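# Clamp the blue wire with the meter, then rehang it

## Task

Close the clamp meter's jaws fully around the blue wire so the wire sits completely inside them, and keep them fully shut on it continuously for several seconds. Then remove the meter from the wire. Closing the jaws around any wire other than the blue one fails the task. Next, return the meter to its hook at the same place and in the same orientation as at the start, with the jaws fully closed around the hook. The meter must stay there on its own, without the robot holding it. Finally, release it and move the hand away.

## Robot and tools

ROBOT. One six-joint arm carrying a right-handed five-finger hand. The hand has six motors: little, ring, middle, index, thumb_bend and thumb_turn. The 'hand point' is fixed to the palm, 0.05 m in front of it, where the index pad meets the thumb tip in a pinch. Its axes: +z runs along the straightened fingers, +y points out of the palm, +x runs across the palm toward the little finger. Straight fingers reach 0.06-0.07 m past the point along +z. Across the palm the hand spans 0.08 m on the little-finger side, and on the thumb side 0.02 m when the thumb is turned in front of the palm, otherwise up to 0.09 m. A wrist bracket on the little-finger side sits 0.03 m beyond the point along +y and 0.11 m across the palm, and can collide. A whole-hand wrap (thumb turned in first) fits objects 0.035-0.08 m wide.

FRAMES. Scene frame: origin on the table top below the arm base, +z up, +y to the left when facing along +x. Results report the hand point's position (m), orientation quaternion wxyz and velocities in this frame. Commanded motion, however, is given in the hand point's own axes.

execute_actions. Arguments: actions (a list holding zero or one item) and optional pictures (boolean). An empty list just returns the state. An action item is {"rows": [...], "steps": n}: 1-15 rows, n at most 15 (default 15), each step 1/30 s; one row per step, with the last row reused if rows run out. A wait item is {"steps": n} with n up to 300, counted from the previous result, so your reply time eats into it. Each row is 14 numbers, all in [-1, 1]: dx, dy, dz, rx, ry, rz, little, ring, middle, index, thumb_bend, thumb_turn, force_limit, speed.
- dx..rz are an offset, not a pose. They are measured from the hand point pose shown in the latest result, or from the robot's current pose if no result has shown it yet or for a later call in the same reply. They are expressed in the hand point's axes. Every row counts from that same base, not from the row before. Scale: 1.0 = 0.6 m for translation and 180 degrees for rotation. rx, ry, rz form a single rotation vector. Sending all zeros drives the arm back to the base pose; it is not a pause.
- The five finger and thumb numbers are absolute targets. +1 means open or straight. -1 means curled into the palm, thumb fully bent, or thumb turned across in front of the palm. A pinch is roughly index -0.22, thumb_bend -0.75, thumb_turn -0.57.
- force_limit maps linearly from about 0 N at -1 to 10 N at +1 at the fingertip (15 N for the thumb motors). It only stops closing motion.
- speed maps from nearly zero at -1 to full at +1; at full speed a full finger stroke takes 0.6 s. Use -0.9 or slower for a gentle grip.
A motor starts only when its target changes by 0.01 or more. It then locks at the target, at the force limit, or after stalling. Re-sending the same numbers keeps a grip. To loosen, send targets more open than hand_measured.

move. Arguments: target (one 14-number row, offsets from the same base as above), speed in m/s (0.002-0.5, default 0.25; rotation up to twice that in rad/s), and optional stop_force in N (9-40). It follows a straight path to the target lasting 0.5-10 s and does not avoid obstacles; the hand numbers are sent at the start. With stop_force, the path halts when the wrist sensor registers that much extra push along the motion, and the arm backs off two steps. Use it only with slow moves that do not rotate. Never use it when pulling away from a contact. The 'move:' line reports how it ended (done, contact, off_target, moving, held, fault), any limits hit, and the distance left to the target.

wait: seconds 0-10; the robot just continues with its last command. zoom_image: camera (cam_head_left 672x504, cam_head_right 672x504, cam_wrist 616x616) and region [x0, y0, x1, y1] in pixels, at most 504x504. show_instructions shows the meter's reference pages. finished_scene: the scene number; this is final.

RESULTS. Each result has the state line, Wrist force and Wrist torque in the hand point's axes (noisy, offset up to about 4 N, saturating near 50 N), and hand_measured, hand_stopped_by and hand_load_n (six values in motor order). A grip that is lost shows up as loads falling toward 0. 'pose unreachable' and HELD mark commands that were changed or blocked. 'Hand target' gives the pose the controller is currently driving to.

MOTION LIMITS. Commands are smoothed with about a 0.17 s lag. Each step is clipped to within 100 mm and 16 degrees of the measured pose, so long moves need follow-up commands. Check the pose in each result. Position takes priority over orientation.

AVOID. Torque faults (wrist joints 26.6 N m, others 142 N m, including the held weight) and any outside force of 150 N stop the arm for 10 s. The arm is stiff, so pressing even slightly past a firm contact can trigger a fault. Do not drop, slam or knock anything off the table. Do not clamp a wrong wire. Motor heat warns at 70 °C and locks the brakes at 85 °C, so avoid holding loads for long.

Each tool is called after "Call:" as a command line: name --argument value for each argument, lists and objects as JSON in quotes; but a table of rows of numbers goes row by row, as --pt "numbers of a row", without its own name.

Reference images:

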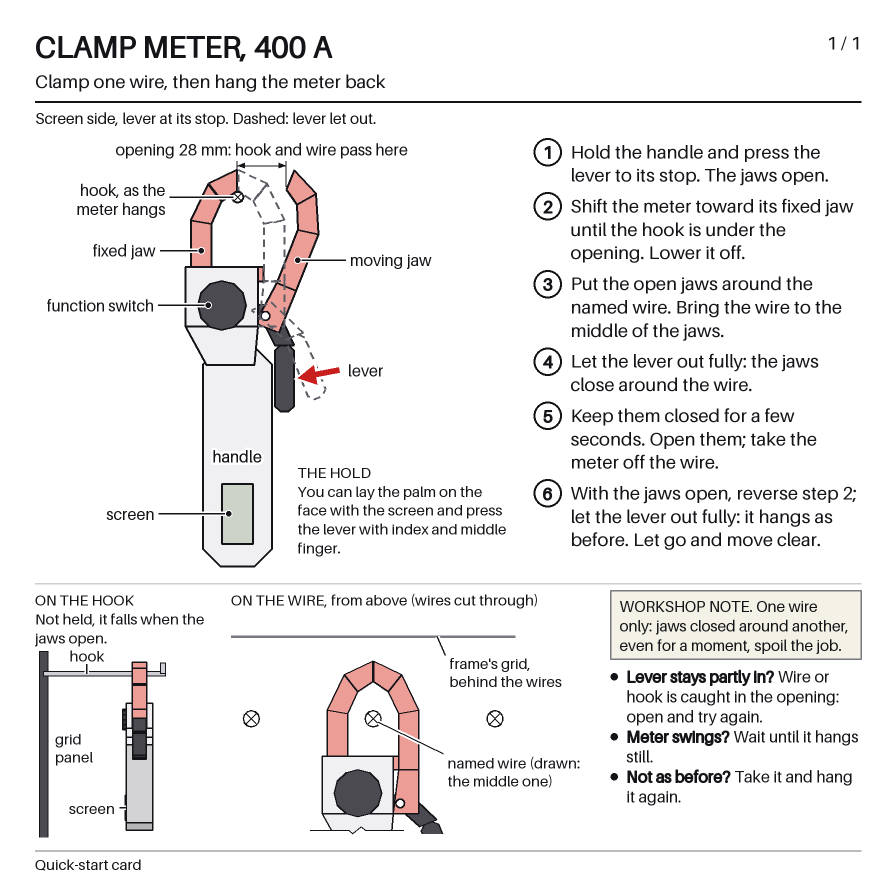

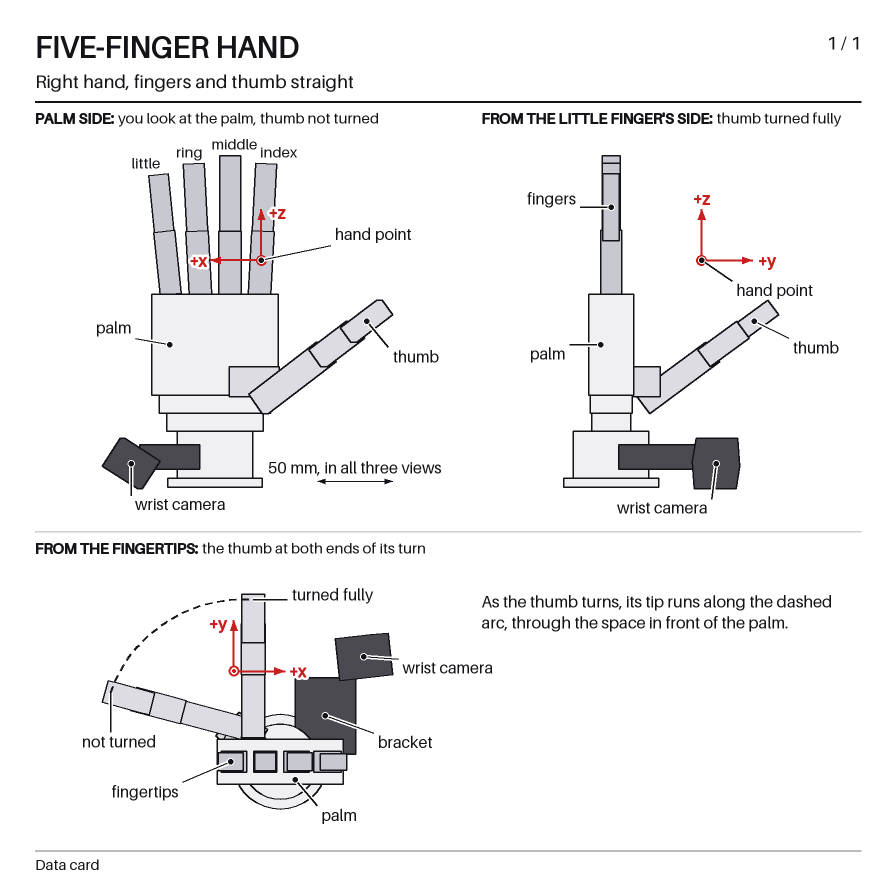

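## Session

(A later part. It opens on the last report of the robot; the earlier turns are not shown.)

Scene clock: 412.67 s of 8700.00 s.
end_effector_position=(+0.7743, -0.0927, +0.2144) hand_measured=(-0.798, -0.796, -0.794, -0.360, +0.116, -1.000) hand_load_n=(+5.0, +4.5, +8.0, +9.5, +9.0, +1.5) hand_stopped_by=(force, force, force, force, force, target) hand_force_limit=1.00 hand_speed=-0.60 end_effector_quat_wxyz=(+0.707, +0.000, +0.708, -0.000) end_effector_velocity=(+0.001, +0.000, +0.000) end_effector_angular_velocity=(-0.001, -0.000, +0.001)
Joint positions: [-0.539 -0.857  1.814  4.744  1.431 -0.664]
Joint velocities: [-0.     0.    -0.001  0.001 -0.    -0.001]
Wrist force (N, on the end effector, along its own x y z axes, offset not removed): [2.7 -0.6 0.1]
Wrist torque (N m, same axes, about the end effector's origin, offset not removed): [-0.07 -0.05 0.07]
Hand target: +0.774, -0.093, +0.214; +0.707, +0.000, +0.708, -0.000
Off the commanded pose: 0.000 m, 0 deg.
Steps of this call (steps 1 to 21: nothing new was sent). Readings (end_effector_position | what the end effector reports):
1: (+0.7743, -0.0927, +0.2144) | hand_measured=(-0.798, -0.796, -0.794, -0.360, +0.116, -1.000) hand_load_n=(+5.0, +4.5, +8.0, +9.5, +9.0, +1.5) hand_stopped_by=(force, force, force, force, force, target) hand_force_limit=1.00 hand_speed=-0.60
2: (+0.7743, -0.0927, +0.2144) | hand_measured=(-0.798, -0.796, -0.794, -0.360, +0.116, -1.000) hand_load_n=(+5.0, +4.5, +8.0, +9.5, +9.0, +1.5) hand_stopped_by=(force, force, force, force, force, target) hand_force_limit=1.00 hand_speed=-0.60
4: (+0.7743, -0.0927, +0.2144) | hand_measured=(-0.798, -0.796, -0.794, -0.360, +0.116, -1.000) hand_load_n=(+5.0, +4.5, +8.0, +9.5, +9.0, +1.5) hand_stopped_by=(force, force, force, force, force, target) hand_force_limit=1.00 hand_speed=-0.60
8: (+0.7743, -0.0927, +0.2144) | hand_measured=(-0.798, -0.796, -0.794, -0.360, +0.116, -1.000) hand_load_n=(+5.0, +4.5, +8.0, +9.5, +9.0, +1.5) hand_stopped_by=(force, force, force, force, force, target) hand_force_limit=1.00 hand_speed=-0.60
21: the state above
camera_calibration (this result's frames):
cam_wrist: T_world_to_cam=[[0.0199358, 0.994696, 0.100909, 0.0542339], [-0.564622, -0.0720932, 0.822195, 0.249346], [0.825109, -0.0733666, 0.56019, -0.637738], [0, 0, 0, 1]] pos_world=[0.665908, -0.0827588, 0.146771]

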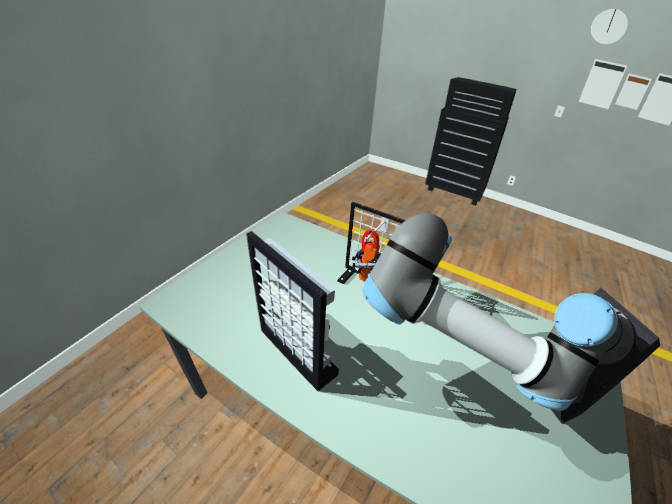

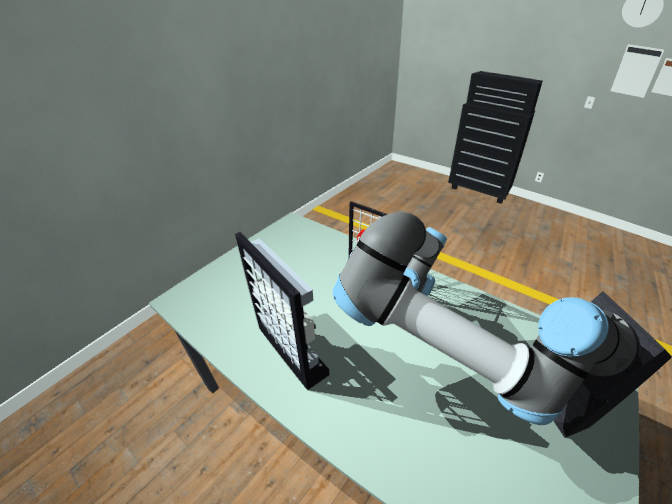

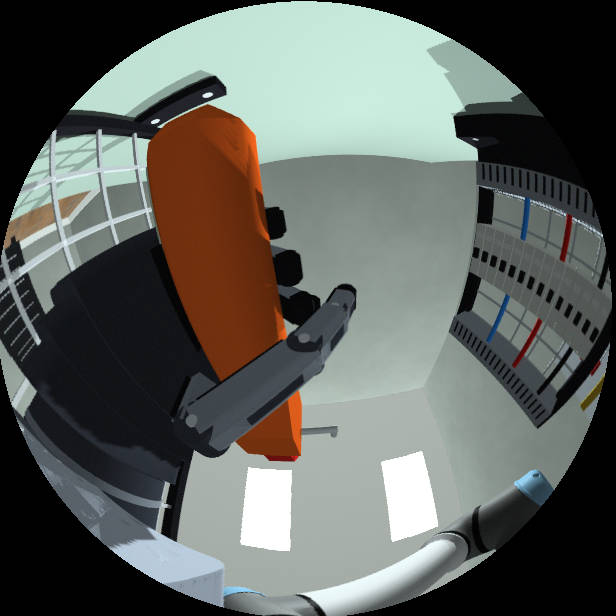

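Call:
execute_actions --actions '[{"rows": [[0,0,0,0,0,0,-1,-1,-0.98,0.6,-1,-1,1.0,-0.3]], "steps": 15}]' --pictures false

Call:
execute_actions --actions '[{"rows": [[0,0,0,0,0,0,-0.62,-0.62,-0.62,0.6,0.35,-1,1.0,-0.6]], "steps": 15}]' --pictures false

Call:
wait --seconds 0.5

Scene clock: 527.00 s of 8700.00 s.
end_effector_position=(+0.7743, -0.0927, +0.2144) hand_measured=(-0.798, -0.796, -0.794, +0.102, +0.116, -1.000) hand_load_n=(+0.0, +0.5, +9.5, +0.0, +7.5, +1.0) hand_stopped_by=(force, force, force, moving, force, target) hand_force_limit=1.00 hand_speed=-0.30 end_effector_quat_wxyz=(+0.707, +0.000, +0.708, -0.000) end_effector_velocity=(-0.000, -0.000, -0.000) end_effector_angular_velocity=(-0.001, +0.000, -0.000)
Joint positions: [-0.539 -0.857  1.814  4.744  1.431 -0.664]
Joint velocities: [ 0.     0.     0.     0.     0.    -0.001]
Wrist force (N, on the end effector, along its own x y z axes, offset not removed): [1.3 -0.9 -0.1]
Wrist torque (N m, same axes, about the end effector's origin, offset not removed): [-0.03 -0.02 0.03]
Hand target: +0.774, -0.093, +0.214; +0.707, +0.000, +0.708, -0.000
Off the commanded pose: 0.000 m, 0 deg.
Steps of this call (steps 1 to 90: nothing new was sent; then 110.83 s passed at rest; steps 91 to 105: all 15 steps of this action). Readings (end_effector_position | what the end effector reports):
91: (+0.7743, -0.0927, +0.2144) | hand_measured=(-0.798, -0.796, -0.794, -0.360, +0.116, -1.000) hand_load_n=(+5.0, +4.5, +8.0, +9.5, +9.0, +1.5) hand_stopped_by=(force, force, force, moving, force, target) hand_force_limit=1.00 hand_speed=-0.30
92: (+0.7743, -0.0927, +0.2144) | hand_measured=(-0.798, -0.796, -0.794, -0.360, +0.116, -1.000) hand_load_n=(+5.0, +4.5, +8.0, +9.5, +9.0, +1.5) hand_stopped_by=(force, force, force, moving, force, target) hand_force_limit=1.00 hand_speed=-0.30
94: (+0.7743, -0.0927, +0.2144) | hand_measured=(-0.798, -0.796, -0.794, -0.326, +0.116, -1.000) hand_load_n=(+5.0, +5.0, +9.5, +3.0, +9.0, +2.0) hand_stopped_by=(force, force, force, moving, force, target) hand_force_limit=1.00 hand_speed=-0.30
98: (+0.7743, -0.0927, +0.2144) | hand_measured=(-0.798, -0.796, -0.794, -0.170, +0.116, -1.000) hand_load_n=(+0.5, +2.0, +9.5, +1.0, +8.0, +0.5) hand_stopped_by=(force, force, force, moving, force, target) hand_force_limit=1.00 hand_speed=-0.30
105: the state above

Scene clock: 527.50 s of 8700.00 s.
end_effector_position=(+0.7743, -0.0927, +0.2144) hand_measured=(-0.620, -0.620, -0.620, +0.452, +0.278, -1.000) hand_load_n=(+0.0, +0.0, +0.0, +0.0, +0.0, +0.0) hand_stopped_by=(target, target, target, moving, moving, target) hand_force_limit=1.00 hand_speed=-0.60 end_effector_quat_wxyz=(+0.707, +0.000, +0.708, -0.000) end_effector_velocity=(+0.000, +0.000, -0.000) end_effector_angular_velocity=(-0.001, +0.000, +0.000)
Joint positions: [-0.539 -0.857  1.814  4.744  1.431 -0.664]
Joint velocities: [-0.    -0.    -0.     0.    -0.    -0.001]
Wrist force (N, on the end effector, along its own x y z axes, offset not removed): [1.8 -1.9 -0.5]
Wrist torque (N m, same axes, about the end effector's origin, offset not removed): [-0.24 -0.20 0.06]
Hand target: +0.774, -0.093, +0.214; +0.707, +0.000, +0.708, -0.000
Off the commanded pose: 0.000 m, 0 deg.
Steps of this call (steps 1 to 15: all 15 steps of this action). Readings (end_effector_position | what the end effector reports):
1: (+0.7743, -0.0927, +0.2144) | hand_measured=(-0.798, -0.796, -0.794, +0.140, +0.116, -1.000) hand_load_n=(+0.0, +0.5, +9.5, +0.0, +7.5, +1.0) hand_stopped_by=(moving, moving, moving, moving, moving, target) hand_force_limit=1.00 hand_speed=-0.60
2: (+0.7743, -0.0927, +0.2144) | hand_measured=(-0.798, -0.796, -0.794, +0.164, +0.116, -1.000) hand_load_n=(+0.0, +0.5, +9.5, +0.0, +7.5, +1.0) hand_stopped_by=(moving, moving, moving, moving, moving, target) hand_force_limit=1.00 hand_speed=-0.60
4: (+0.7743, -0.0927, +0.2144) | hand_measured=(-0.778, -0.776, -0.776, +0.208, +0.128, -1.000) hand_load_n=(+0.0, +0.0, +0.5, +0.0, +6.0, +1.0) hand_stopped_by=(moving, moving, moving, moving, moving, target) hand_force_limit=1.00 hand_speed=-0.60
8: (+0.7743, -0.0927, +0.2144) | hand_measured=(-0.688, -0.688, -0.686, +0.298, +0.180, -1.000) hand_load_n=(+0.0, +0.0, +0.0, +0.0, +0.0, +0.0) hand_stopped_by=(moving, moving, moving, moving, moving, target) hand_force_limit=1.00 hand_speed=-0.60
15: the state above

Scene clock: 528.00 s of 8700.00 s.
end_effector_position=(+0.7743, -0.0927, +0.2144) hand_measured=(-0.620, -0.620, -0.620, +0.600, +0.350, -1.000) hand_load_n=(+0.0, +0.0, +0.0, +0.0, +0.0, +0.0) hand_stopped_by=(target, target, target, target, target, target) hand_force_limit=1.00 hand_speed=-0.60 end_effector_quat_wxyz=(+0.707, +0.000, +0.708, -0.000) end_effector_velocity=(+0.000, -0.000, +0.000) end_effector_angular_velocity=(+0.000, -0.000, +0.000)
Joint positions: [-0.539 -0.857  1.814  4.744  1.431 -0.664]
Joint velocities: [-0. -0. -0. -0.  0.  0.]
Wrist force (N, on the end effector, along its own x y z axes, offset not removed): [1.5 -2.7 1.0]
Wrist torque (N m, same axes, about the end effector's origin, offset not removed): [-0.41 -0.19 0.00]
Hand target: +0.774, -0.093, +0.214; +0.707, +0.000, +0.708, -0.000
Off the commanded pose: 0.000 m, 0 deg.
Steps of this call (steps 1 to 15: nothing new was sent). Readings (end_effector_position | what the end effector reports):
1: (+0.7743, -0.0927, +0.2144) | hand_measured=(-0.620, -0.620, -0.620, +0.476, +0.292, -1.000) hand_load_n=(+0.0, +0.0, +0.0, +0.0, +0.0, +0.0) hand_stopped_by=(target, target, target, moving, moving, target) hand_force_limit=1.00 hand_speed=-0.60
2: (+0.7743, -0.0927, +0.2144) | hand_measured=(-0.620, -0.620, -0.620, +0.498, +0.306, -1.000) hand_load_n=(+0.0, +0.0, +0.0, +0.0, +0.0, +0.0) hand_stopped_by=(target, target, target, moving, moving, target) hand_force_limit=1.00 hand_speed=-0.60
4: (+0.7743, -0.0927, +0.2144) | hand_measured=(-0.620, -0.620, -0.620, +0.542, +0.334, -1.000) hand_load_n=(+0.0, +0.0, +0.0, +0.0, +0.0, +0.0) hand_stopped_by=(target, target, target, moving, moving, target) hand_force_limit=1.00 hand_speed=-0.60
8: (+0.7743, -0.0927, +0.2144) | hand_measured=(-0.620, -0.620, -0.620, +0.600, +0.350, -1.000) hand_load_n=(+0.0, +0.0, +0.0, +0.0, +0.0, +0.0) hand_stopped_by=(target, target, target, moving, target, target) hand_force_limit=1.00 hand_speed=-0.60
15: the state above
camera_calibration (this result's frames):
cam_wrist: T_world_to_cam=[[0.0199353, 0.994696, 0.100909, 0.0542342], [-0.564622, -0.0720933, 0.822195, 0.249346], [0.825109, -0.0733662, 0.56019, -0.637738], [0, 0, 0, 1]] pos_world=[0.665909, -0.0827588, 0.146771]

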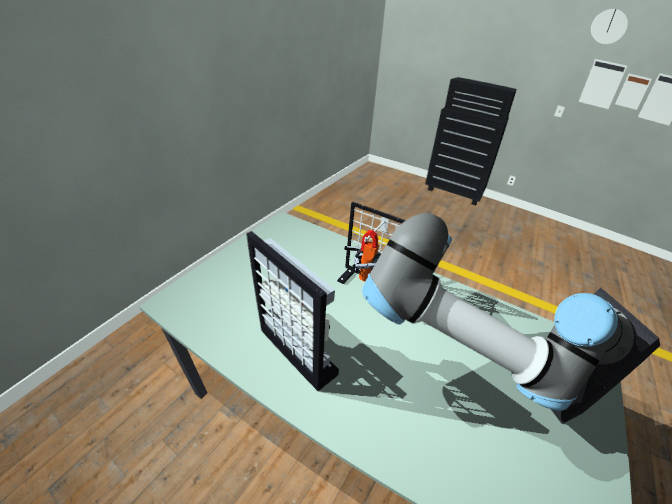

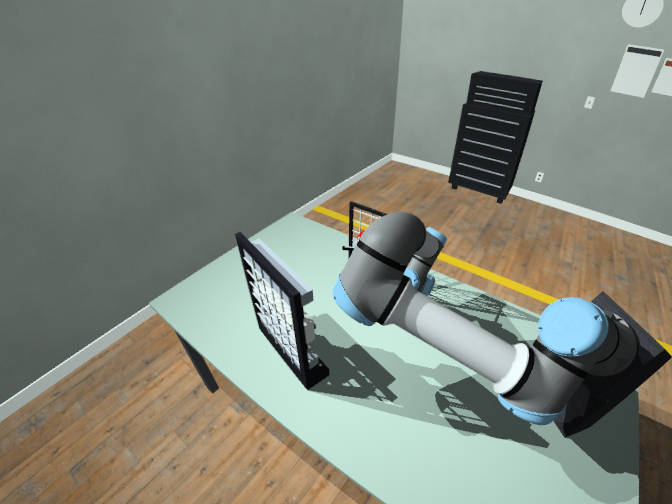

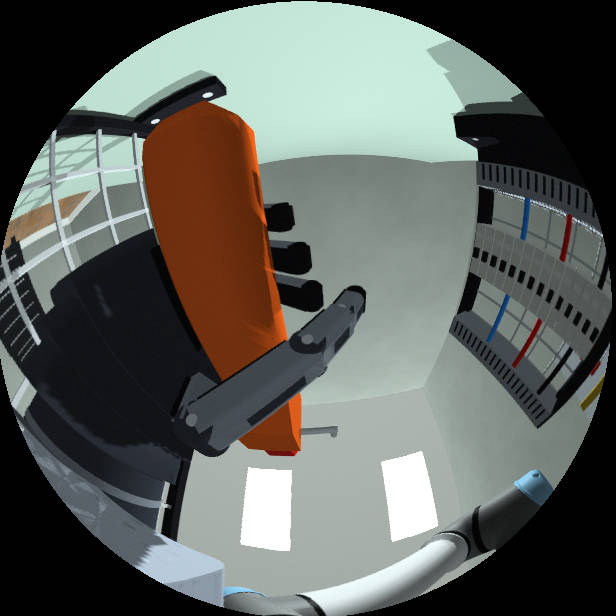

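Call:
move --target '[0.0195,0,0,0,0,0,-0.62,-0.62,-0.62,0.6,0.35,-1,1.0,-0.6]' --speed 0.015

Call:
zoom_image --camera "cam_head_left" --region '[325, 210, 405, 300]'

Scene clock: 531.83 s of 8700.00 s.
end_effector_position=(+0.7743, -0.0926, +0.2029) hand_measured=(-0.620, -0.620, -0.620, +0.600, +0.350, -1.000) hand_load_n=(+0.0, +0.0, +0.0, +0.0, +0.0, +0.0) hand_stopped_by=(target, target, target, target, target, target) hand_force_limit=1.00 hand_speed=-0.60 end_effector_quat_wxyz=(+0.707, +0.000, +0.708, -0.000) end_effector_velocity=(+0.000, +0.000, -0.002) end_effector_angular_velocity=(+0.000, -0.000, +0.000)
Joint positions: [-0.523 -0.838  1.798  4.741  1.444 -0.672]
Joint velocities: [ 0.003  0.004 -0.004 -0.     0.003 -0.002]
Wrist force (N, on the end effector, along its own x y z axes, offset not removed): [0.7 -1.1 -0.1]
Wrist torque (N m, same axes, about the end effector's origin, offset not removed): [-0.05 -0.05 0.06]
Hand target: +0.774, -0.093, +0.203; +0.707, +0.000, +0.708, -0.000
Off the commanded pose: 0.000 m, 0 deg.
move: done
camera_calibration (this result's frames):
cam_wrist: T_world_to_cam=[[0.0199403, 0.994699, 0.100879, 0.0553854], [-0.564585, -0.0720688, 0.822223, 0.258699], [0.825134, -0.07335, 0.560155, -0.631315], [0, 0, 0, 1]] pos_world=[0.665873, -0.0827547, 0.135339]

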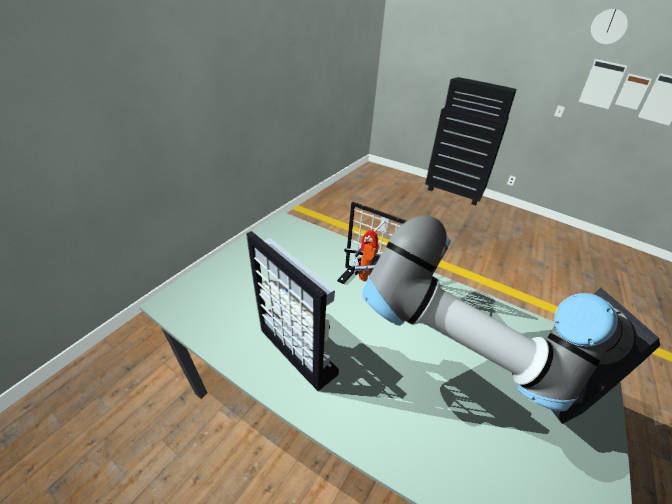

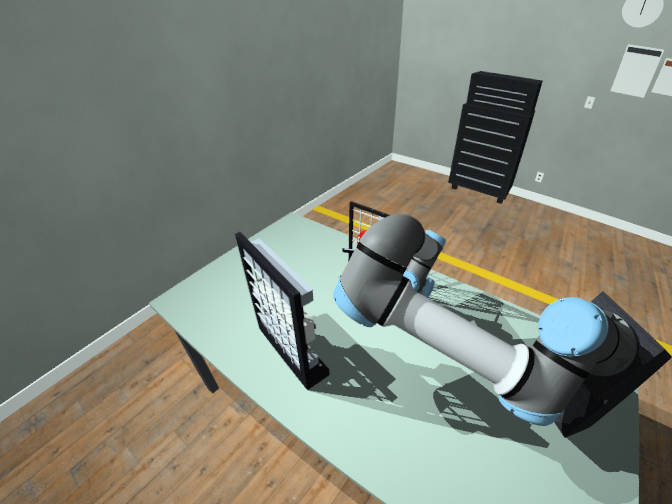

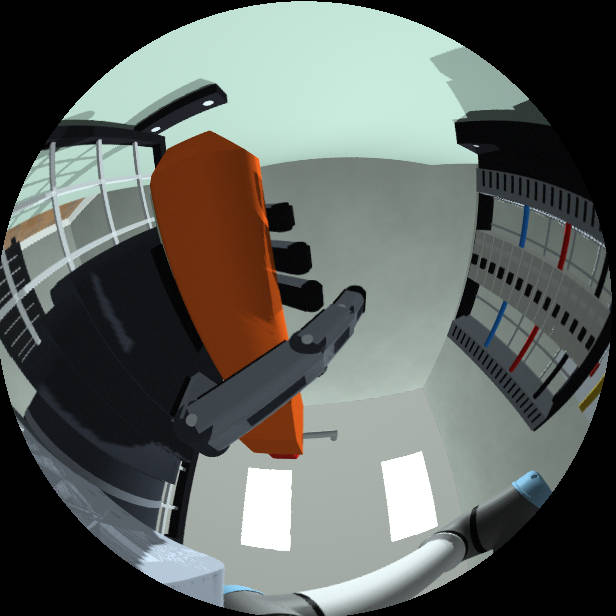

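Region (325, 210, 405, 300) of cam_head_left's 672x504 image, scaled by 5.600, with more detail than that image has.

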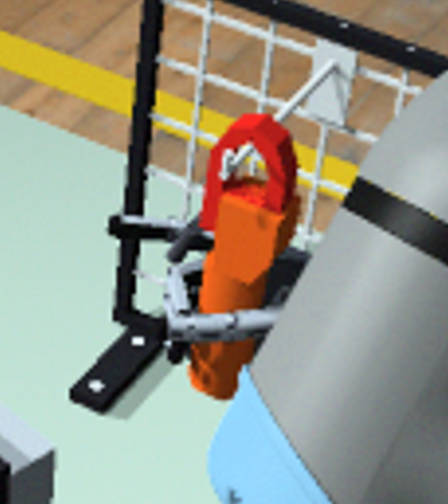

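Call:
execute_actions --actions '[{"rows": [[0,0,0,0,0,0,-1,-1,-1,0.6,0.35,-1,-0.1,-0.7]], "steps": 15}]' --pictures false

Call:
execute_actions --actions '[{"rows": [[0,0,0,0,0,0,-1,-1,-1,0.6,-1,-1,0.0,-0.7]], "steps": 15}]' --pictures false

Call:
wait --seconds 1.0

Scene clock: 536.37 s of 8700.00 s.
end_effector_position=(+0.7743, -0.0926, +0.2029) hand_measured=(-0.800, -0.800, -0.800, +0.600, +0.350, -1.000) hand_load_n=(+4.0, +7.0, +4.0, +0.0, +0.0, +0.0) hand_stopped_by=(force, force, force, target, target, target) hand_force_limit=-0.10 hand_speed=-0.70 end_effector_quat_wxyz=(+0.707, +0.000, +0.708, -0.000) end_effector_velocity=(+0.000, -0.000, +0.000) end_effector_angular_velocity=(+0.000, -0.000, +0.000)
Joint positions: [-0.523 -0.837  1.798  4.741  1.444 -0.672]
Joint velocities: [-0.001 -0.    -0.     0.    -0.     0.001]
Wrist force (N, on the end effector, along its own x y z axes, offset not removed): [3.0 0.3 1.6]
Wrist torque (N m, same axes, about the end effector's origin, offset not removed): [-0.01 -0.17 0.14]
Hand target: +0.774, -0.093, +0.203; +0.707, +0.000, +0.708, -0.000
Off the commanded pose: 0.000 m, 0 deg.
Steps of this call (steps 1 to 90: nothing new was sent; then 1.03 s passed at rest; steps 91 to 105: all 15 steps of this action). Readings (end_effector_position | what the end effector reports):
91: (+0.7743, -0.0927, +0.2027) | hand_measured=(-0.620, -0.620, -0.620, +0.600, +0.350, -1.000) hand_load_n=(+0.0, +0.0, +0.0, +0.0, +0.0, +0.0) hand_stopped_by=(moving, moving, moving, target, target, target) hand_force_limit=-0.10 hand_speed=-0.70
92: (+0.7743, -0.0927, +0.2027) | hand_measured=(-0.620, -0.620, -0.620, +0.600, +0.350, -1.000) hand_load_n=(+0.0, +0.0, +0.0, +0.0, +0.0, +0.0) hand_stopped_by=(moving, moving, moving, target, target, target) hand_force_limit=-0.10 hand_speed=-0.70
94: (+0.7743, -0.0926, +0.2027) | hand_measured=(-0.636, -0.636, -0.636, +0.600, +0.350, -1.000) hand_load_n=(+0.0, +0.0, +0.0, +0.0, +0.0, +0.0) hand_stopped_by=(moving, moving, moving, target, target, target) hand_force_limit=-0.10 hand_speed=-0.70
98: (+0.7743, -0.0925, +0.2028) | hand_measured=(-0.702, -0.702, -0.702, +0.600, +0.350, -1.000) hand_load_n=(+0.0, +0.0, +0.0, +0.0, +0.0, +0.0) hand_stopped_by=(moving, moving, moving, target, target, target) hand_force_limit=-0.10 hand_speed=-0.70
105: the state above

Scene clock: 536.87 s of 8700.00 s.
end_effector_position=(+0.7743, -0.0926, +0.2029) hand_measured=(-0.800, -0.800, -0.800, +0.600, +0.224, -1.000) hand_load_n=(+4.0, +7.0, +4.0, +0.0, +0.0, +0.0) hand_stopped_by=(force, force, force, target, moving, target) hand_force_limit=0.00 hand_speed=-0.70 end_effector_quat_wxyz=(+0.707, +0.000, +0.708, -0.000) end_effector_velocity=(+0.000, +0.000, +0.000) end_effector_angular_velocity=(+0.000, -0.000, +0.000)
Joint positions: [-0.523 -0.837  1.798  4.741  1.444 -0.672]
Joint velocities: [-0. -0. -0. -0. -0.  0.]
Wrist force (N, on the end effector, along its own x y z axes, offset not removed): [4.2 -2.1 1.1]
Wrist torque (N m, same axes, about the end effector's origin, offset not removed): [-0.33 -0.43 0.17]
Hand target: +0.774, -0.093, +0.203; +0.707, +0.000, +0.708, -0.000
Off the commanded pose: 0.000 m, 0 deg.
Steps of this call (steps 1 to 15: all 15 steps of this action). Readings (end_effector_position | what the end effector reports):
1: (+0.7743, -0.0926, +0.2029) | hand_measured=(-0.800, -0.800, -0.800, +0.600, +0.350, -1.000) hand_load_n=(+4.0, +7.0, +4.0, +0.0, +0.0, +0.0) hand_stopped_by=(force, force, force, target, moving, target) hand_force_limit=0.00 hand_speed=-0.70
2: (+0.7743, -0.0926, +0.2029) | hand_measured=(-0.800, -0.800, -0.800, +0.600, +0.350, -1.000) hand_load_n=(+4.0, +7.0, +4.0, +0.0, +0.0, +0.0) hand_stopped_by=(force, force, force, target, moving, target) hand_force_limit=0.00 hand_speed=-0.70
4: (+0.7743, -0.0926, +0.2029) | hand_measured=(-0.800, -0.800, -0.800, +0.600, +0.340, -1.000) hand_load_n=(+4.0, +7.0, +4.0, +0.0, +0.0, +0.0) hand_stopped_by=(force, force, force, target, moving, target) hand_force_limit=0.00 hand_speed=-0.70
8: (+0.7743, -0.0926, +0.2029) | hand_measured=(-0.800, -0.800, -0.800, +0.600, +0.298, -1.000) hand_load_n=(+4.0, +7.0, +4.0, +0.0, +0.0, +0.0) hand_stopped_by=(force, force, force, target, moving, target) hand_force_limit=0.00 hand_speed=-0.70
15: the state above

Scene clock: 537.87 s of 8700.00 s.
end_effector_position=(+0.7743, -0.0926, +0.2029) hand_measured=(-0.800, -0.800, -0.800, +0.600, +0.122, -1.000) hand_load_n=(+4.0, +7.0, +4.0, +0.0, +7.5, +1.0) hand_stopped_by=(force, force, force, target, force, target) hand_force_limit=0.00 hand_speed=-0.70 end_effector_quat_wxyz=(+0.707, +0.000, +0.708, -0.000) end_effector_velocity=(-0.000, -0.000, -0.000) end_effector_angular_velocity=(-0.000, +0.000, -0.000)
Joint positions: [-0.523 -0.837  1.798  4.741  1.444 -0.672]
Joint velocities: [-0. -0.  0. -0. -0. -0.]
Wrist force (N, on the end effector, along its own x y z axes, offset not removed): [2.5 -0.5 0.1]
Wrist torque (N m, same axes, about the end effector's origin, offset not removed): [-0.05 -0.01 0.09]
Hand target: +0.774, -0.093, +0.203; +0.707, +0.000, +0.708, -0.000
Off the commanded pose: 0.000 m, 0 deg.
Steps of this call (steps 1 to 30: nothing new was sent). Readings (end_effector_position | what the end effector reports):
1: (+0.7743, -0.0926, +0.2029) | hand_measured=(-0.800, -0.800, -0.800, +0.600, +0.214, -1.000) hand_load_n=(+4.0, +7.0, +4.0, +0.0, +0.0, +0.0) hand_stopped_by=(force, force, force, target, moving, target) hand_force_limit=0.00 hand_speed=-0.70
2: (+0.7743, -0.0926, +0.2029) | hand_measured=(-0.800, -0.800, -0.800, +0.600, +0.204, -1.000) hand_load_n=(+4.0, +7.0, +4.0, +0.0, +0.5, +0.0) hand_stopped_by=(force, force, force, target, moving, target) hand_force_limit=0.00 hand_speed=-0.70
4: (+0.7743, -0.0926, +0.2029) | hand_measured=(-0.800, -0.800, -0.800, +0.600, +0.184, -1.000) hand_load_n=(+4.0, +7.0, +4.0, +0.0, +1.5, +0.0) hand_stopped_by=(force, force, force, target, moving, target) hand_force_limit=0.00 hand_speed=-0.70
8: (+0.7743, -0.0926, +0.2029) | hand_measured=(-0.800, -0.800, -0.800, +0.600, +0.146, -1.000) hand_load_n=(+4.0, +7.0, +4.0, +0.0, +5.0, +1.0) hand_stopped_by=(force, force, force, target, moving, target) hand_force_limit=0.00 hand_speed=-0.70
30: the state above
camera_calibration (this result's frames):
cam_wrist: T_world_to_cam=[[0.019838, 0.994696, 0.100928, 0.0554018], [-0.564535, -0.0721714, 0.822248, 0.2587], [0.825171, -0.0732891, 0.560109, -0.631285], [0, 0, 0, 1]] pos_world=[0.665864, -0.0827035, 0.135281]

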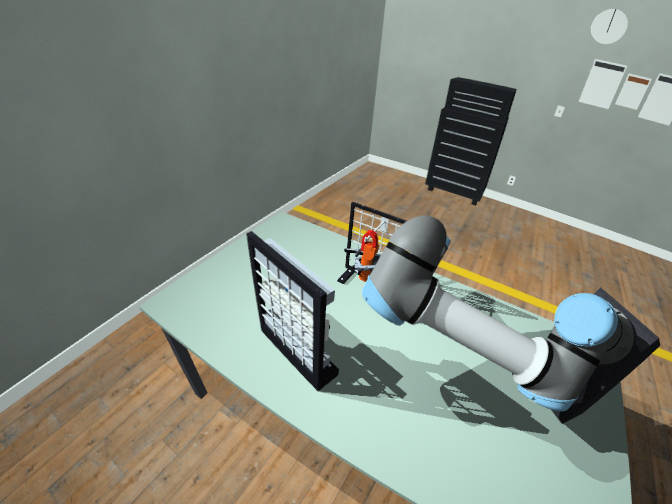

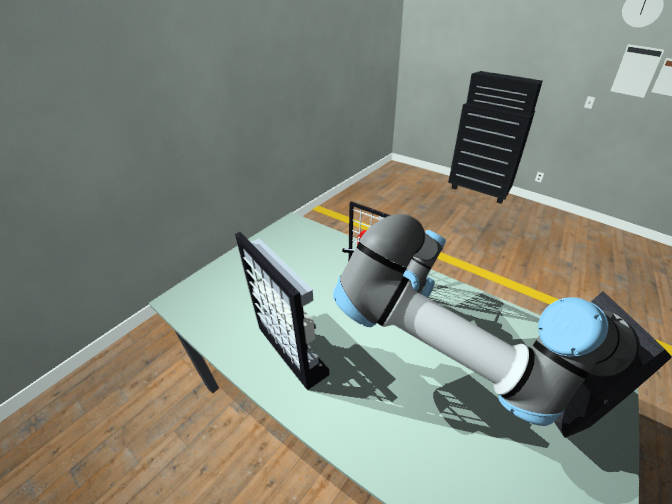

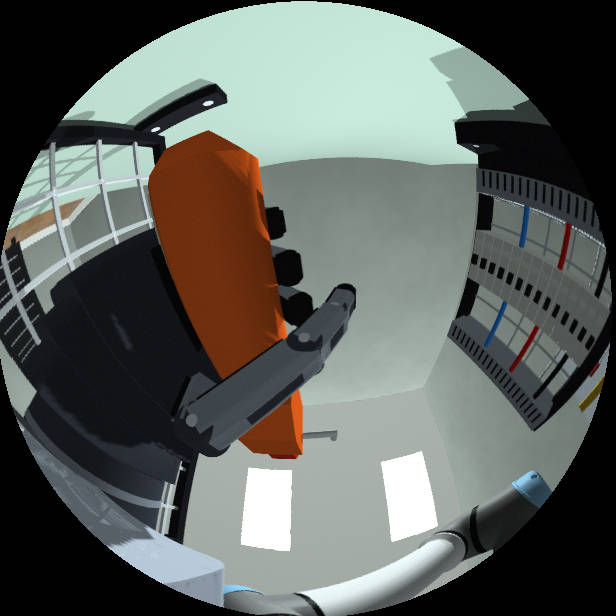

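Call:
execute_actions --actions '[]'

Scene clock: 550.83 s of 8700.00 s.
end_effector_position=(+0.7743, -0.0926, +0.2029) hand_measured=(-0.800, -0.800, -0.800, +0.600, +0.122, -1.000) hand_load_n=(+4.0, +7.0, +4.0, +0.0, +7.5, +1.0) hand_stopped_by=(force, force, force, target, force, target) hand_force_limit=0.00 hand_speed=-0.70 end_effector_quat_wxyz=(+0.707, +0.000, +0.708, -0.000) end_effector_velocity=(-0.000, +0.000, -0.000) end_effector_angular_velocity=(-0.001, +0.000, +0.000)
Joint positions: [-0.523 -0.837  1.798  4.741  1.444 -0.672]
Joint velocities: [-0.     0.     0.    -0.    -0.    -0.001]
Wrist force (N, on the end effector, along its own x y z axes, offset not removed): [2.1 -0.8 0.5]
Wrist torque (N m, same axes, about the end effector's origin, offset not removed): [-0.09 -0.04 -0.01]
Hand target: +0.774, -0.093, +0.203; +0.707, +0.000, +0.708, -0.000
Off the commanded pose: 0.000 m, 0 deg.
Steps of this call (steps 1 to 90: nothing new was sent; then 9.97 s passed at rest). Readings (end_effector_position | what the end effector reports):
1: (+0.7743, -0.0926, +0.2029) | hand_measured=(-0.800, -0.800, -0.800, +0.600, +0.122, -1.000) hand_load_n=(+4.0, +7.0, +4.0, +0.0, +7.5, +1.0) hand_stopped_by=(force, force, force, target, force, target) hand_force_limit=0.00 hand_speed=-0.70
2: (+0.7743, -0.0926, +0.2029) | hand_measured=(-0.800, -0.800, -0.800, +0.600, +0.122, -1.000) hand_load_n=(+4.0, +7.0, +4.0, +0.0, +7.5, +1.0) hand_stopped_by=(force, force, force, target, force, target) hand_force_limit=0.00 hand_speed=-0.70
4: (+0.7743, -0.0926, +0.2029) | hand_measured=(-0.800, -0.800, -0.800, +0.600, +0.122, -1.000) hand_load_n=(+4.0, +7.0, +4.0, +0.0, +7.5, +1.0) hand_stopped_by=(force, force, force, target, force, target) hand_force_limit=0.00 hand_speed=-0.70
8: (+0.7743, -0.0926, +0.2029) | hand_measured=(-0.800, -0.800, -0.800, +0.600, +0.122, -1.000) hand_load_n=(+4.0, +7.0, +4.0, +0.0, +7.5, +1.0) hand_stopped_by=(force, force, force, target, force, target) hand_force_limit=0.00 hand_speed=-0.70
90: the state above
camera_calibration (this result's frames):
cam_wrist: T_world_to_cam=[[0.0198074, 0.994695, 0.10094, 0.0554058], [-0.564529, -0.0721991, 0.82225, 0.258707], [0.825176, -0.0732703, 0.560104, -0.631285], [0, 0, 0, 1]] pos_world=[0.665871, -0.0826879, 0.135271]

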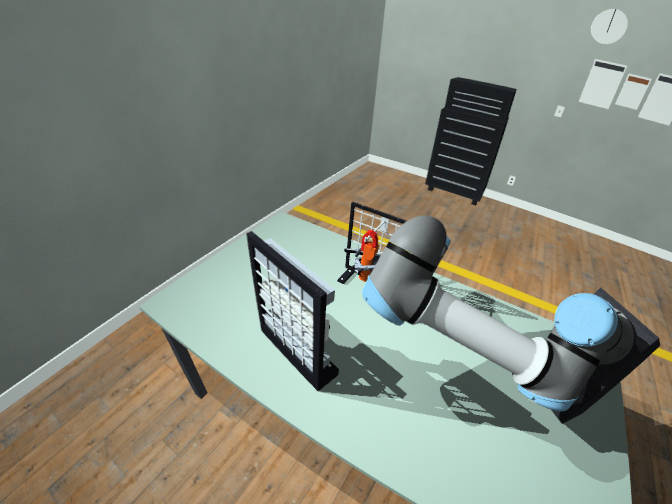

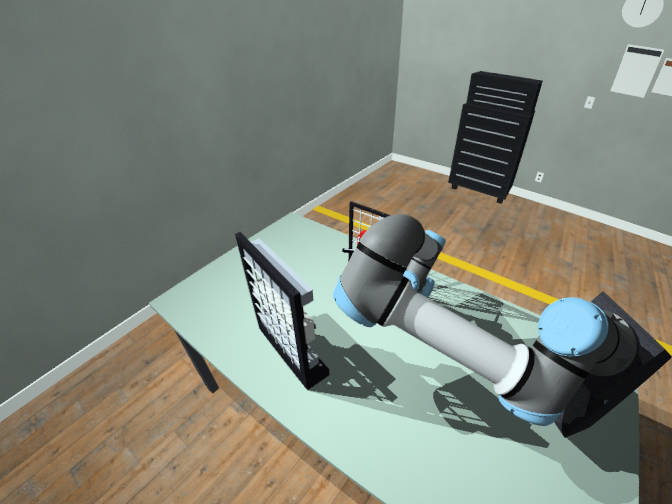

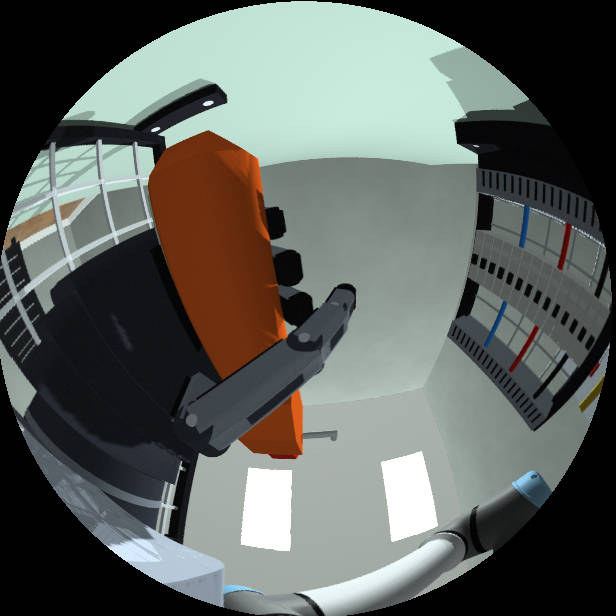

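Call:
execute_actions --actions '[{"rows": [[0,0,0,0,0,0,-1,-1,-1,-0.8,-1,-1,1.0,-0.4]], "steps": 15}]' --pictures false

Call:
wait --seconds 1.0

Scene clock: 553.33 s of 8700.00 s.
end_effector_position=(+0.7743, -0.0926, +0.2029) hand_measured=(-0.800, -0.800, -0.800, +0.204, +0.122, -1.000) hand_load_n=(+4.0, +7.0, +4.0, +0.0, +7.5, +1.0) hand_stopped_by=(force, force, force, moving, force, target) hand_force_limit=1.00 hand_speed=-0.40 end_effector_quat_wxyz=(+0.707, +0.000, +0.708, -0.000) end_effector_velocity=(+0.000, +0.000, +0.000) end_effector_angular_velocity=(+0.000, -0.001, +0.001)
Joint positions: [-0.523 -0.837  1.798  4.741  1.444 -0.672]
Joint velocities: [-0.    -0.    -0.001 -0.    -0.     0.   ]
Wrist force (N, on the end effector, along its own x y z axes, offset not removed): [4.0 0.5 2.2]
Wrist torque (N m, same axes, about the end effector's origin, offset not removed): [-0.10 -0.41 0.12]
Hand target: +0.774, -0.093, +0.203; +0.707, +0.000, +0.708, -0.000
Off the commanded pose: 0.000 m, 0 deg.
Steps of this call (steps 1 to 60: nothing new was sent; steps 61 to 75: all 15 steps of this action). Readings (end_effector_position | what the end effector reports):
61: (+0.7743, -0.0926, +0.2029) | hand_measured=(-0.800, -0.800, -0.800, +0.600, +0.122, -1.000) hand_load_n=(+4.0, +7.0, +4.0, +0.0, +7.5, +1.0) hand_stopped_by=(force, force, force, moving, force, target) hand_force_limit=1.00 hand_speed=-0.40
62: (+0.7743, -0.0926, +0.2029) | hand_measured=(-0.800, -0.800, -0.800, +0.600, +0.122, -1.000) hand_load_n=(+4.0, +7.0, +4.0, +0.0, +7.5, +1.0) hand_stopped_by=(force, force, force, moving, force, target) hand_force_limit=1.00 hand_speed=-0.40
64: (+0.7743, -0.0926, +0.2029) | hand_measured=(-0.800, -0.800, -0.800, +0.570, +0.122, -1.000) hand_load_n=(+4.0, +7.0, +4.0, +0.0, +7.5, +1.0) hand_stopped_by=(force, force, force, moving, force, target) hand_force_limit=1.00 hand_speed=-0.40
68: (+0.7743, -0.0926, +0.2029) | hand_measured=(-0.800, -0.800, -0.800, +0.436, +0.122, -1.000) hand_load_n=(+4.0, +7.0, +4.0, +0.0, +7.5, +1.0) hand_stopped_by=(force, force, force, moving, force, target) hand_force_limit=1.00 hand_speed=-0.40
75: the state above

Scene clock: 554.33 s of 8700.00 s.
end_effector_position=(+0.7743, -0.0926, +0.2029) hand_measured=(-0.800, -0.800, -0.800, -0.726, +0.122, -1.000) hand_load_n=(+3.5, +5.0, +2.0, +10.0, +8.5, +1.0) hand_stopped_by=(force, force, force, force, force, target) hand_force_limit=1.00 hand_speed=-0.40 end_effector_quat_wxyz=(+0.707, +0.000, +0.708, -0.000) end_effector_velocity=(-0.000, -0.000, +0.000) end_effector_angular_velocity=(+0.001, +0.000, -0.001)
Joint positions: [-0.523 -0.837  1.798  4.741  1.444 -0.672]
Joint velocities: [-0.    -0.     0.     0.001  0.     0.001]
Wrist force (N, on the end effector, along its own x y z axes, offset not removed): [3.0 -0.5 0.1]
Wrist torque (N m, same axes, about the end effector's origin, offset not removed): [0.01 -0.17 0.04]
Hand target: +0.774, -0.093, +0.203; +0.707, +0.000, +0.708, -0.000
Off the commanded pose: 0.000 m, 0 deg.
Steps of this call (steps 1 to 30: nothing new was sent). Readings (end_effector_position | what the end effector reports):
1: (+0.7743, -0.0926, +0.2029) | hand_measured=(-0.800, -0.800, -0.800, +0.170, +0.122, -1.000) hand_load_n=(+4.0, +7.0, +4.0, +0.0, +7.5, +1.0) hand_stopped_by=(force, force, force, moving, force, target) hand_force_limit=1.00 hand_speed=-0.40
2: (+0.7743, -0.0926, +0.2029) | hand_measured=(-0.800, -0.800, -0.800, +0.136, +0.122, -1.000) hand_load_n=(+4.0, +7.0, +4.0, +0.0, +7.5, +1.0) hand_stopped_by=(force, force, force, moving, force, target) hand_force_limit=1.00 hand_speed=-0.40
4: (+0.7743, -0.0926, +0.2029) | hand_measured=(-0.800, -0.800, -0.800, +0.070, +0.122, -1.000) hand_load_n=(+4.0, +7.0, +4.0, +0.0, +7.5, +1.0) hand_stopped_by=(force, force, force, moving, force, target) hand_force_limit=1.00 hand_speed=-0.40
8: (+0.7743, -0.0926, +0.2029) | hand_measured=(-0.800, -0.800, -0.800, -0.064, +0.122, -1.000) hand_load_n=(+4.0, +6.5, +3.5, +1.0, +7.5, +1.0) hand_stopped_by=(force, force, force, moving, force, target) hand_force_limit=1.00 hand_speed=-0.40
30: the state above
camera_calibration (this result's frames):
cam_wrist: T_world_to_cam=[[0.0198126, 0.994695, 0.100938, 0.0554049], [-0.56452, -0.0721953, 0.822256, 0.258704], [0.825182, -0.0732725, 0.560095, -0.631279], [0, 0, 0, 1]] pos_world=[0.665866, -0.0826892, 0.135262]

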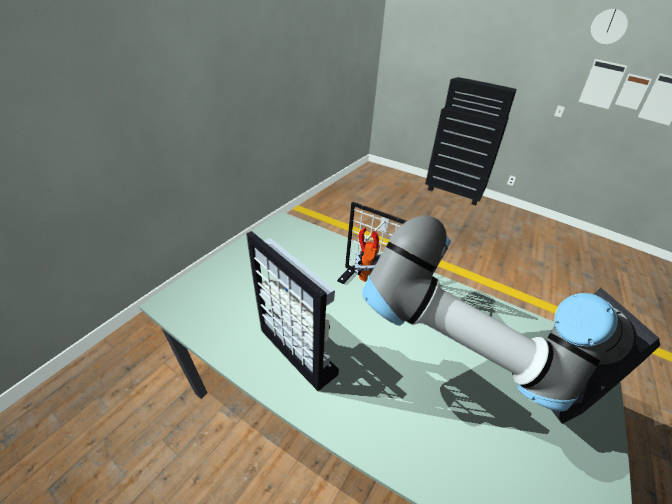

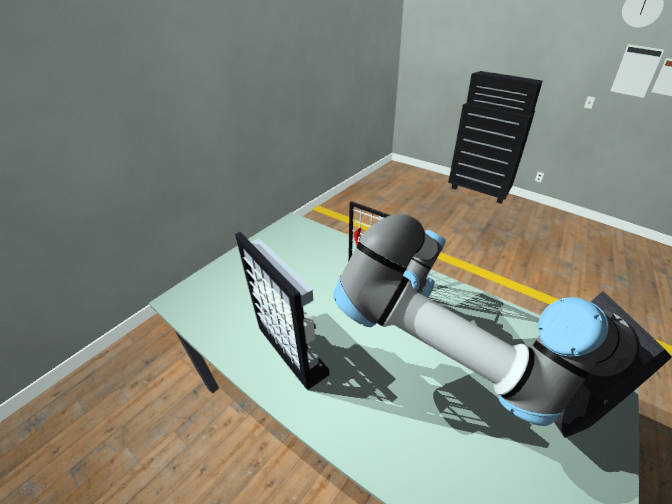

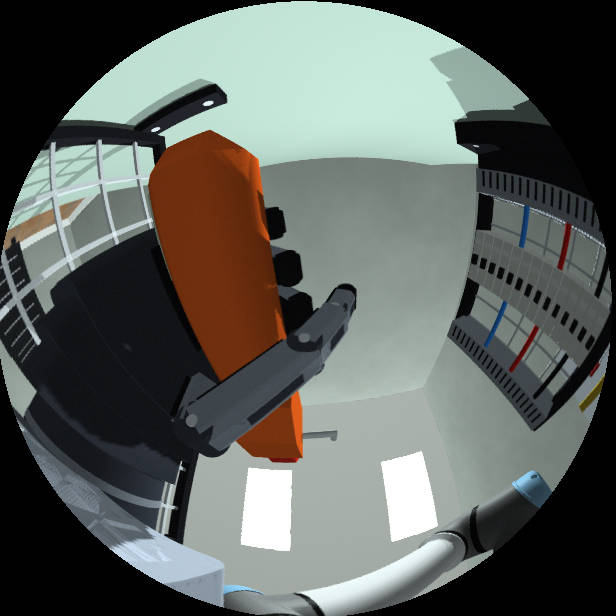

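Call:
zoom_image --camera "cam_head_left" --region '[325, 210, 405, 300]'

Region (325, 210, 405, 300) of cam_head_left's 672x504 image, scaled by 5.600, with more detail than that image has.

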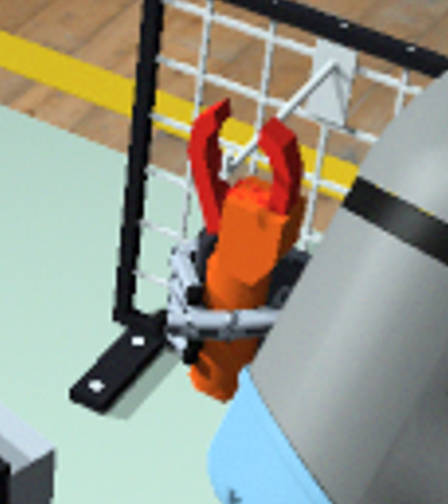

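Call:
move --target '[0,0,-0.0233,0,0,0,-1,-1,-1,-0.8,-1,-1,1.0,-0.4]' --speed 0.03

Call:
zoom_image --camera "cam_head_left" --region '[325, 210, 405, 300]'

Scene clock: 568.17 s of 8700.00 s.
end_effector_position=(+0.7606, -0.0926, +0.2029) hand_measured=(-0.800, -0.800, -0.800, -0.726, +0.122, -1.000) hand_load_n=(+3.5, +5.0, +2.0, +10.0, +8.5, +1.0) hand_stopped_by=(force, force, force, force, force, target) hand_force_limit=1.00 hand_speed=-0.40 end_effector_quat_wxyz=(+0.707, +0.000, +0.708, -0.000) end_effector_velocity=(-0.003, -0.000, +0.000) end_effector_angular_velocity=(+0.001, +0.000, -0.000)
Joint positions: [-0.526 -0.838  1.834  4.705  1.442 -0.671]
Joint velocities: [-0.001 -0.     0.007 -0.006 -0.     0.001]
Wrist force (N, on the end effector, along its own x y z axes, offset not removed): [2.7 -0.5 -0.6]
Wrist torque (N m, same axes, about the end effector's origin, offset not removed): [0.00 -0.05 0.10]
Hand target: +0.760, -0.093, +0.203; +0.707, +0.000, +0.708, -0.000
Off the commanded pose: 0.000 m, 0 deg.
After step 90, 10.00 s passed at rest.
move: done
camera_calibration (this result's frames):
cam_wrist: T_world_to_cam=[[0.0198233, 0.994694, 0.100948, 0.0556643], [-0.564517, -0.0721981, 0.822258, 0.250956], [0.825183, -0.0732869, 0.560091, -0.62001], [0, 0, 0, 1]] pos_world=[0.652187, -0.082689, 0.135292]

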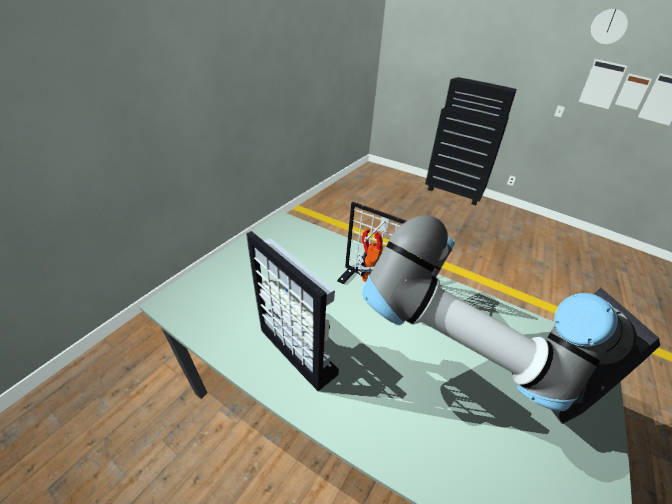

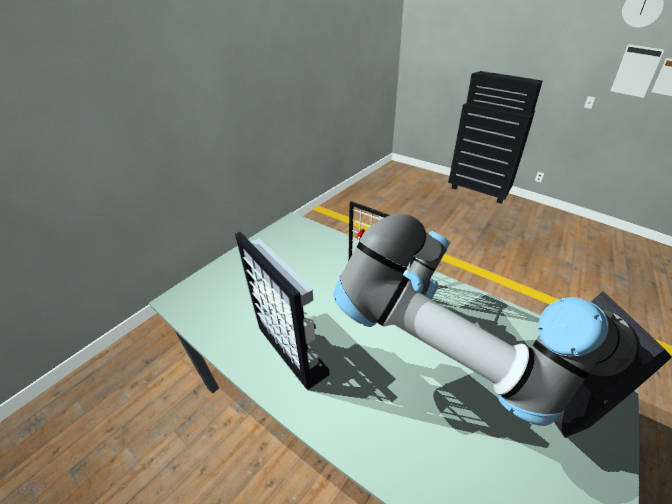

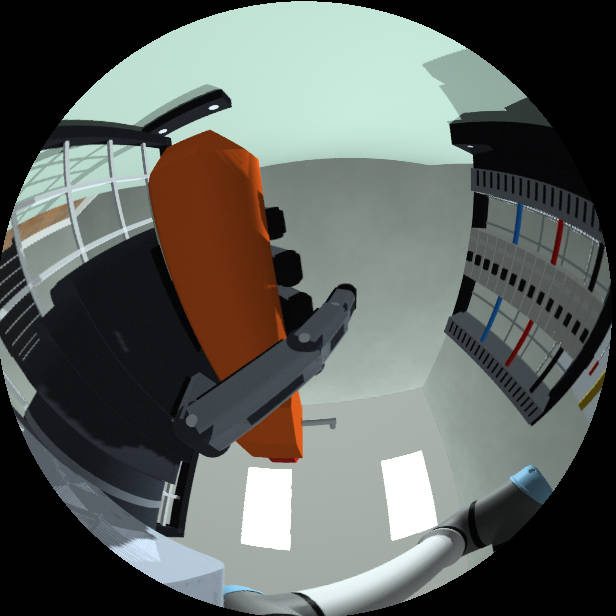

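Region (325, 210, 405, 300) of cam_head_left's 672x504 image, scaled by 5.600, with more detail than that image has.

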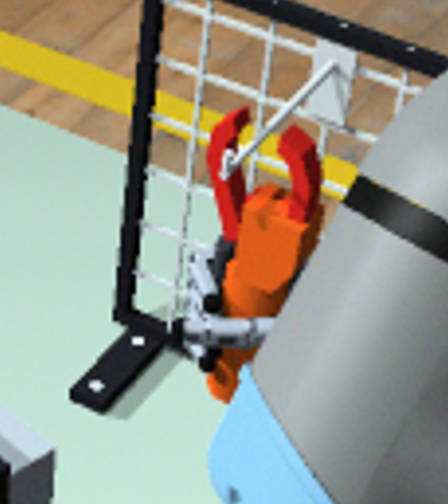

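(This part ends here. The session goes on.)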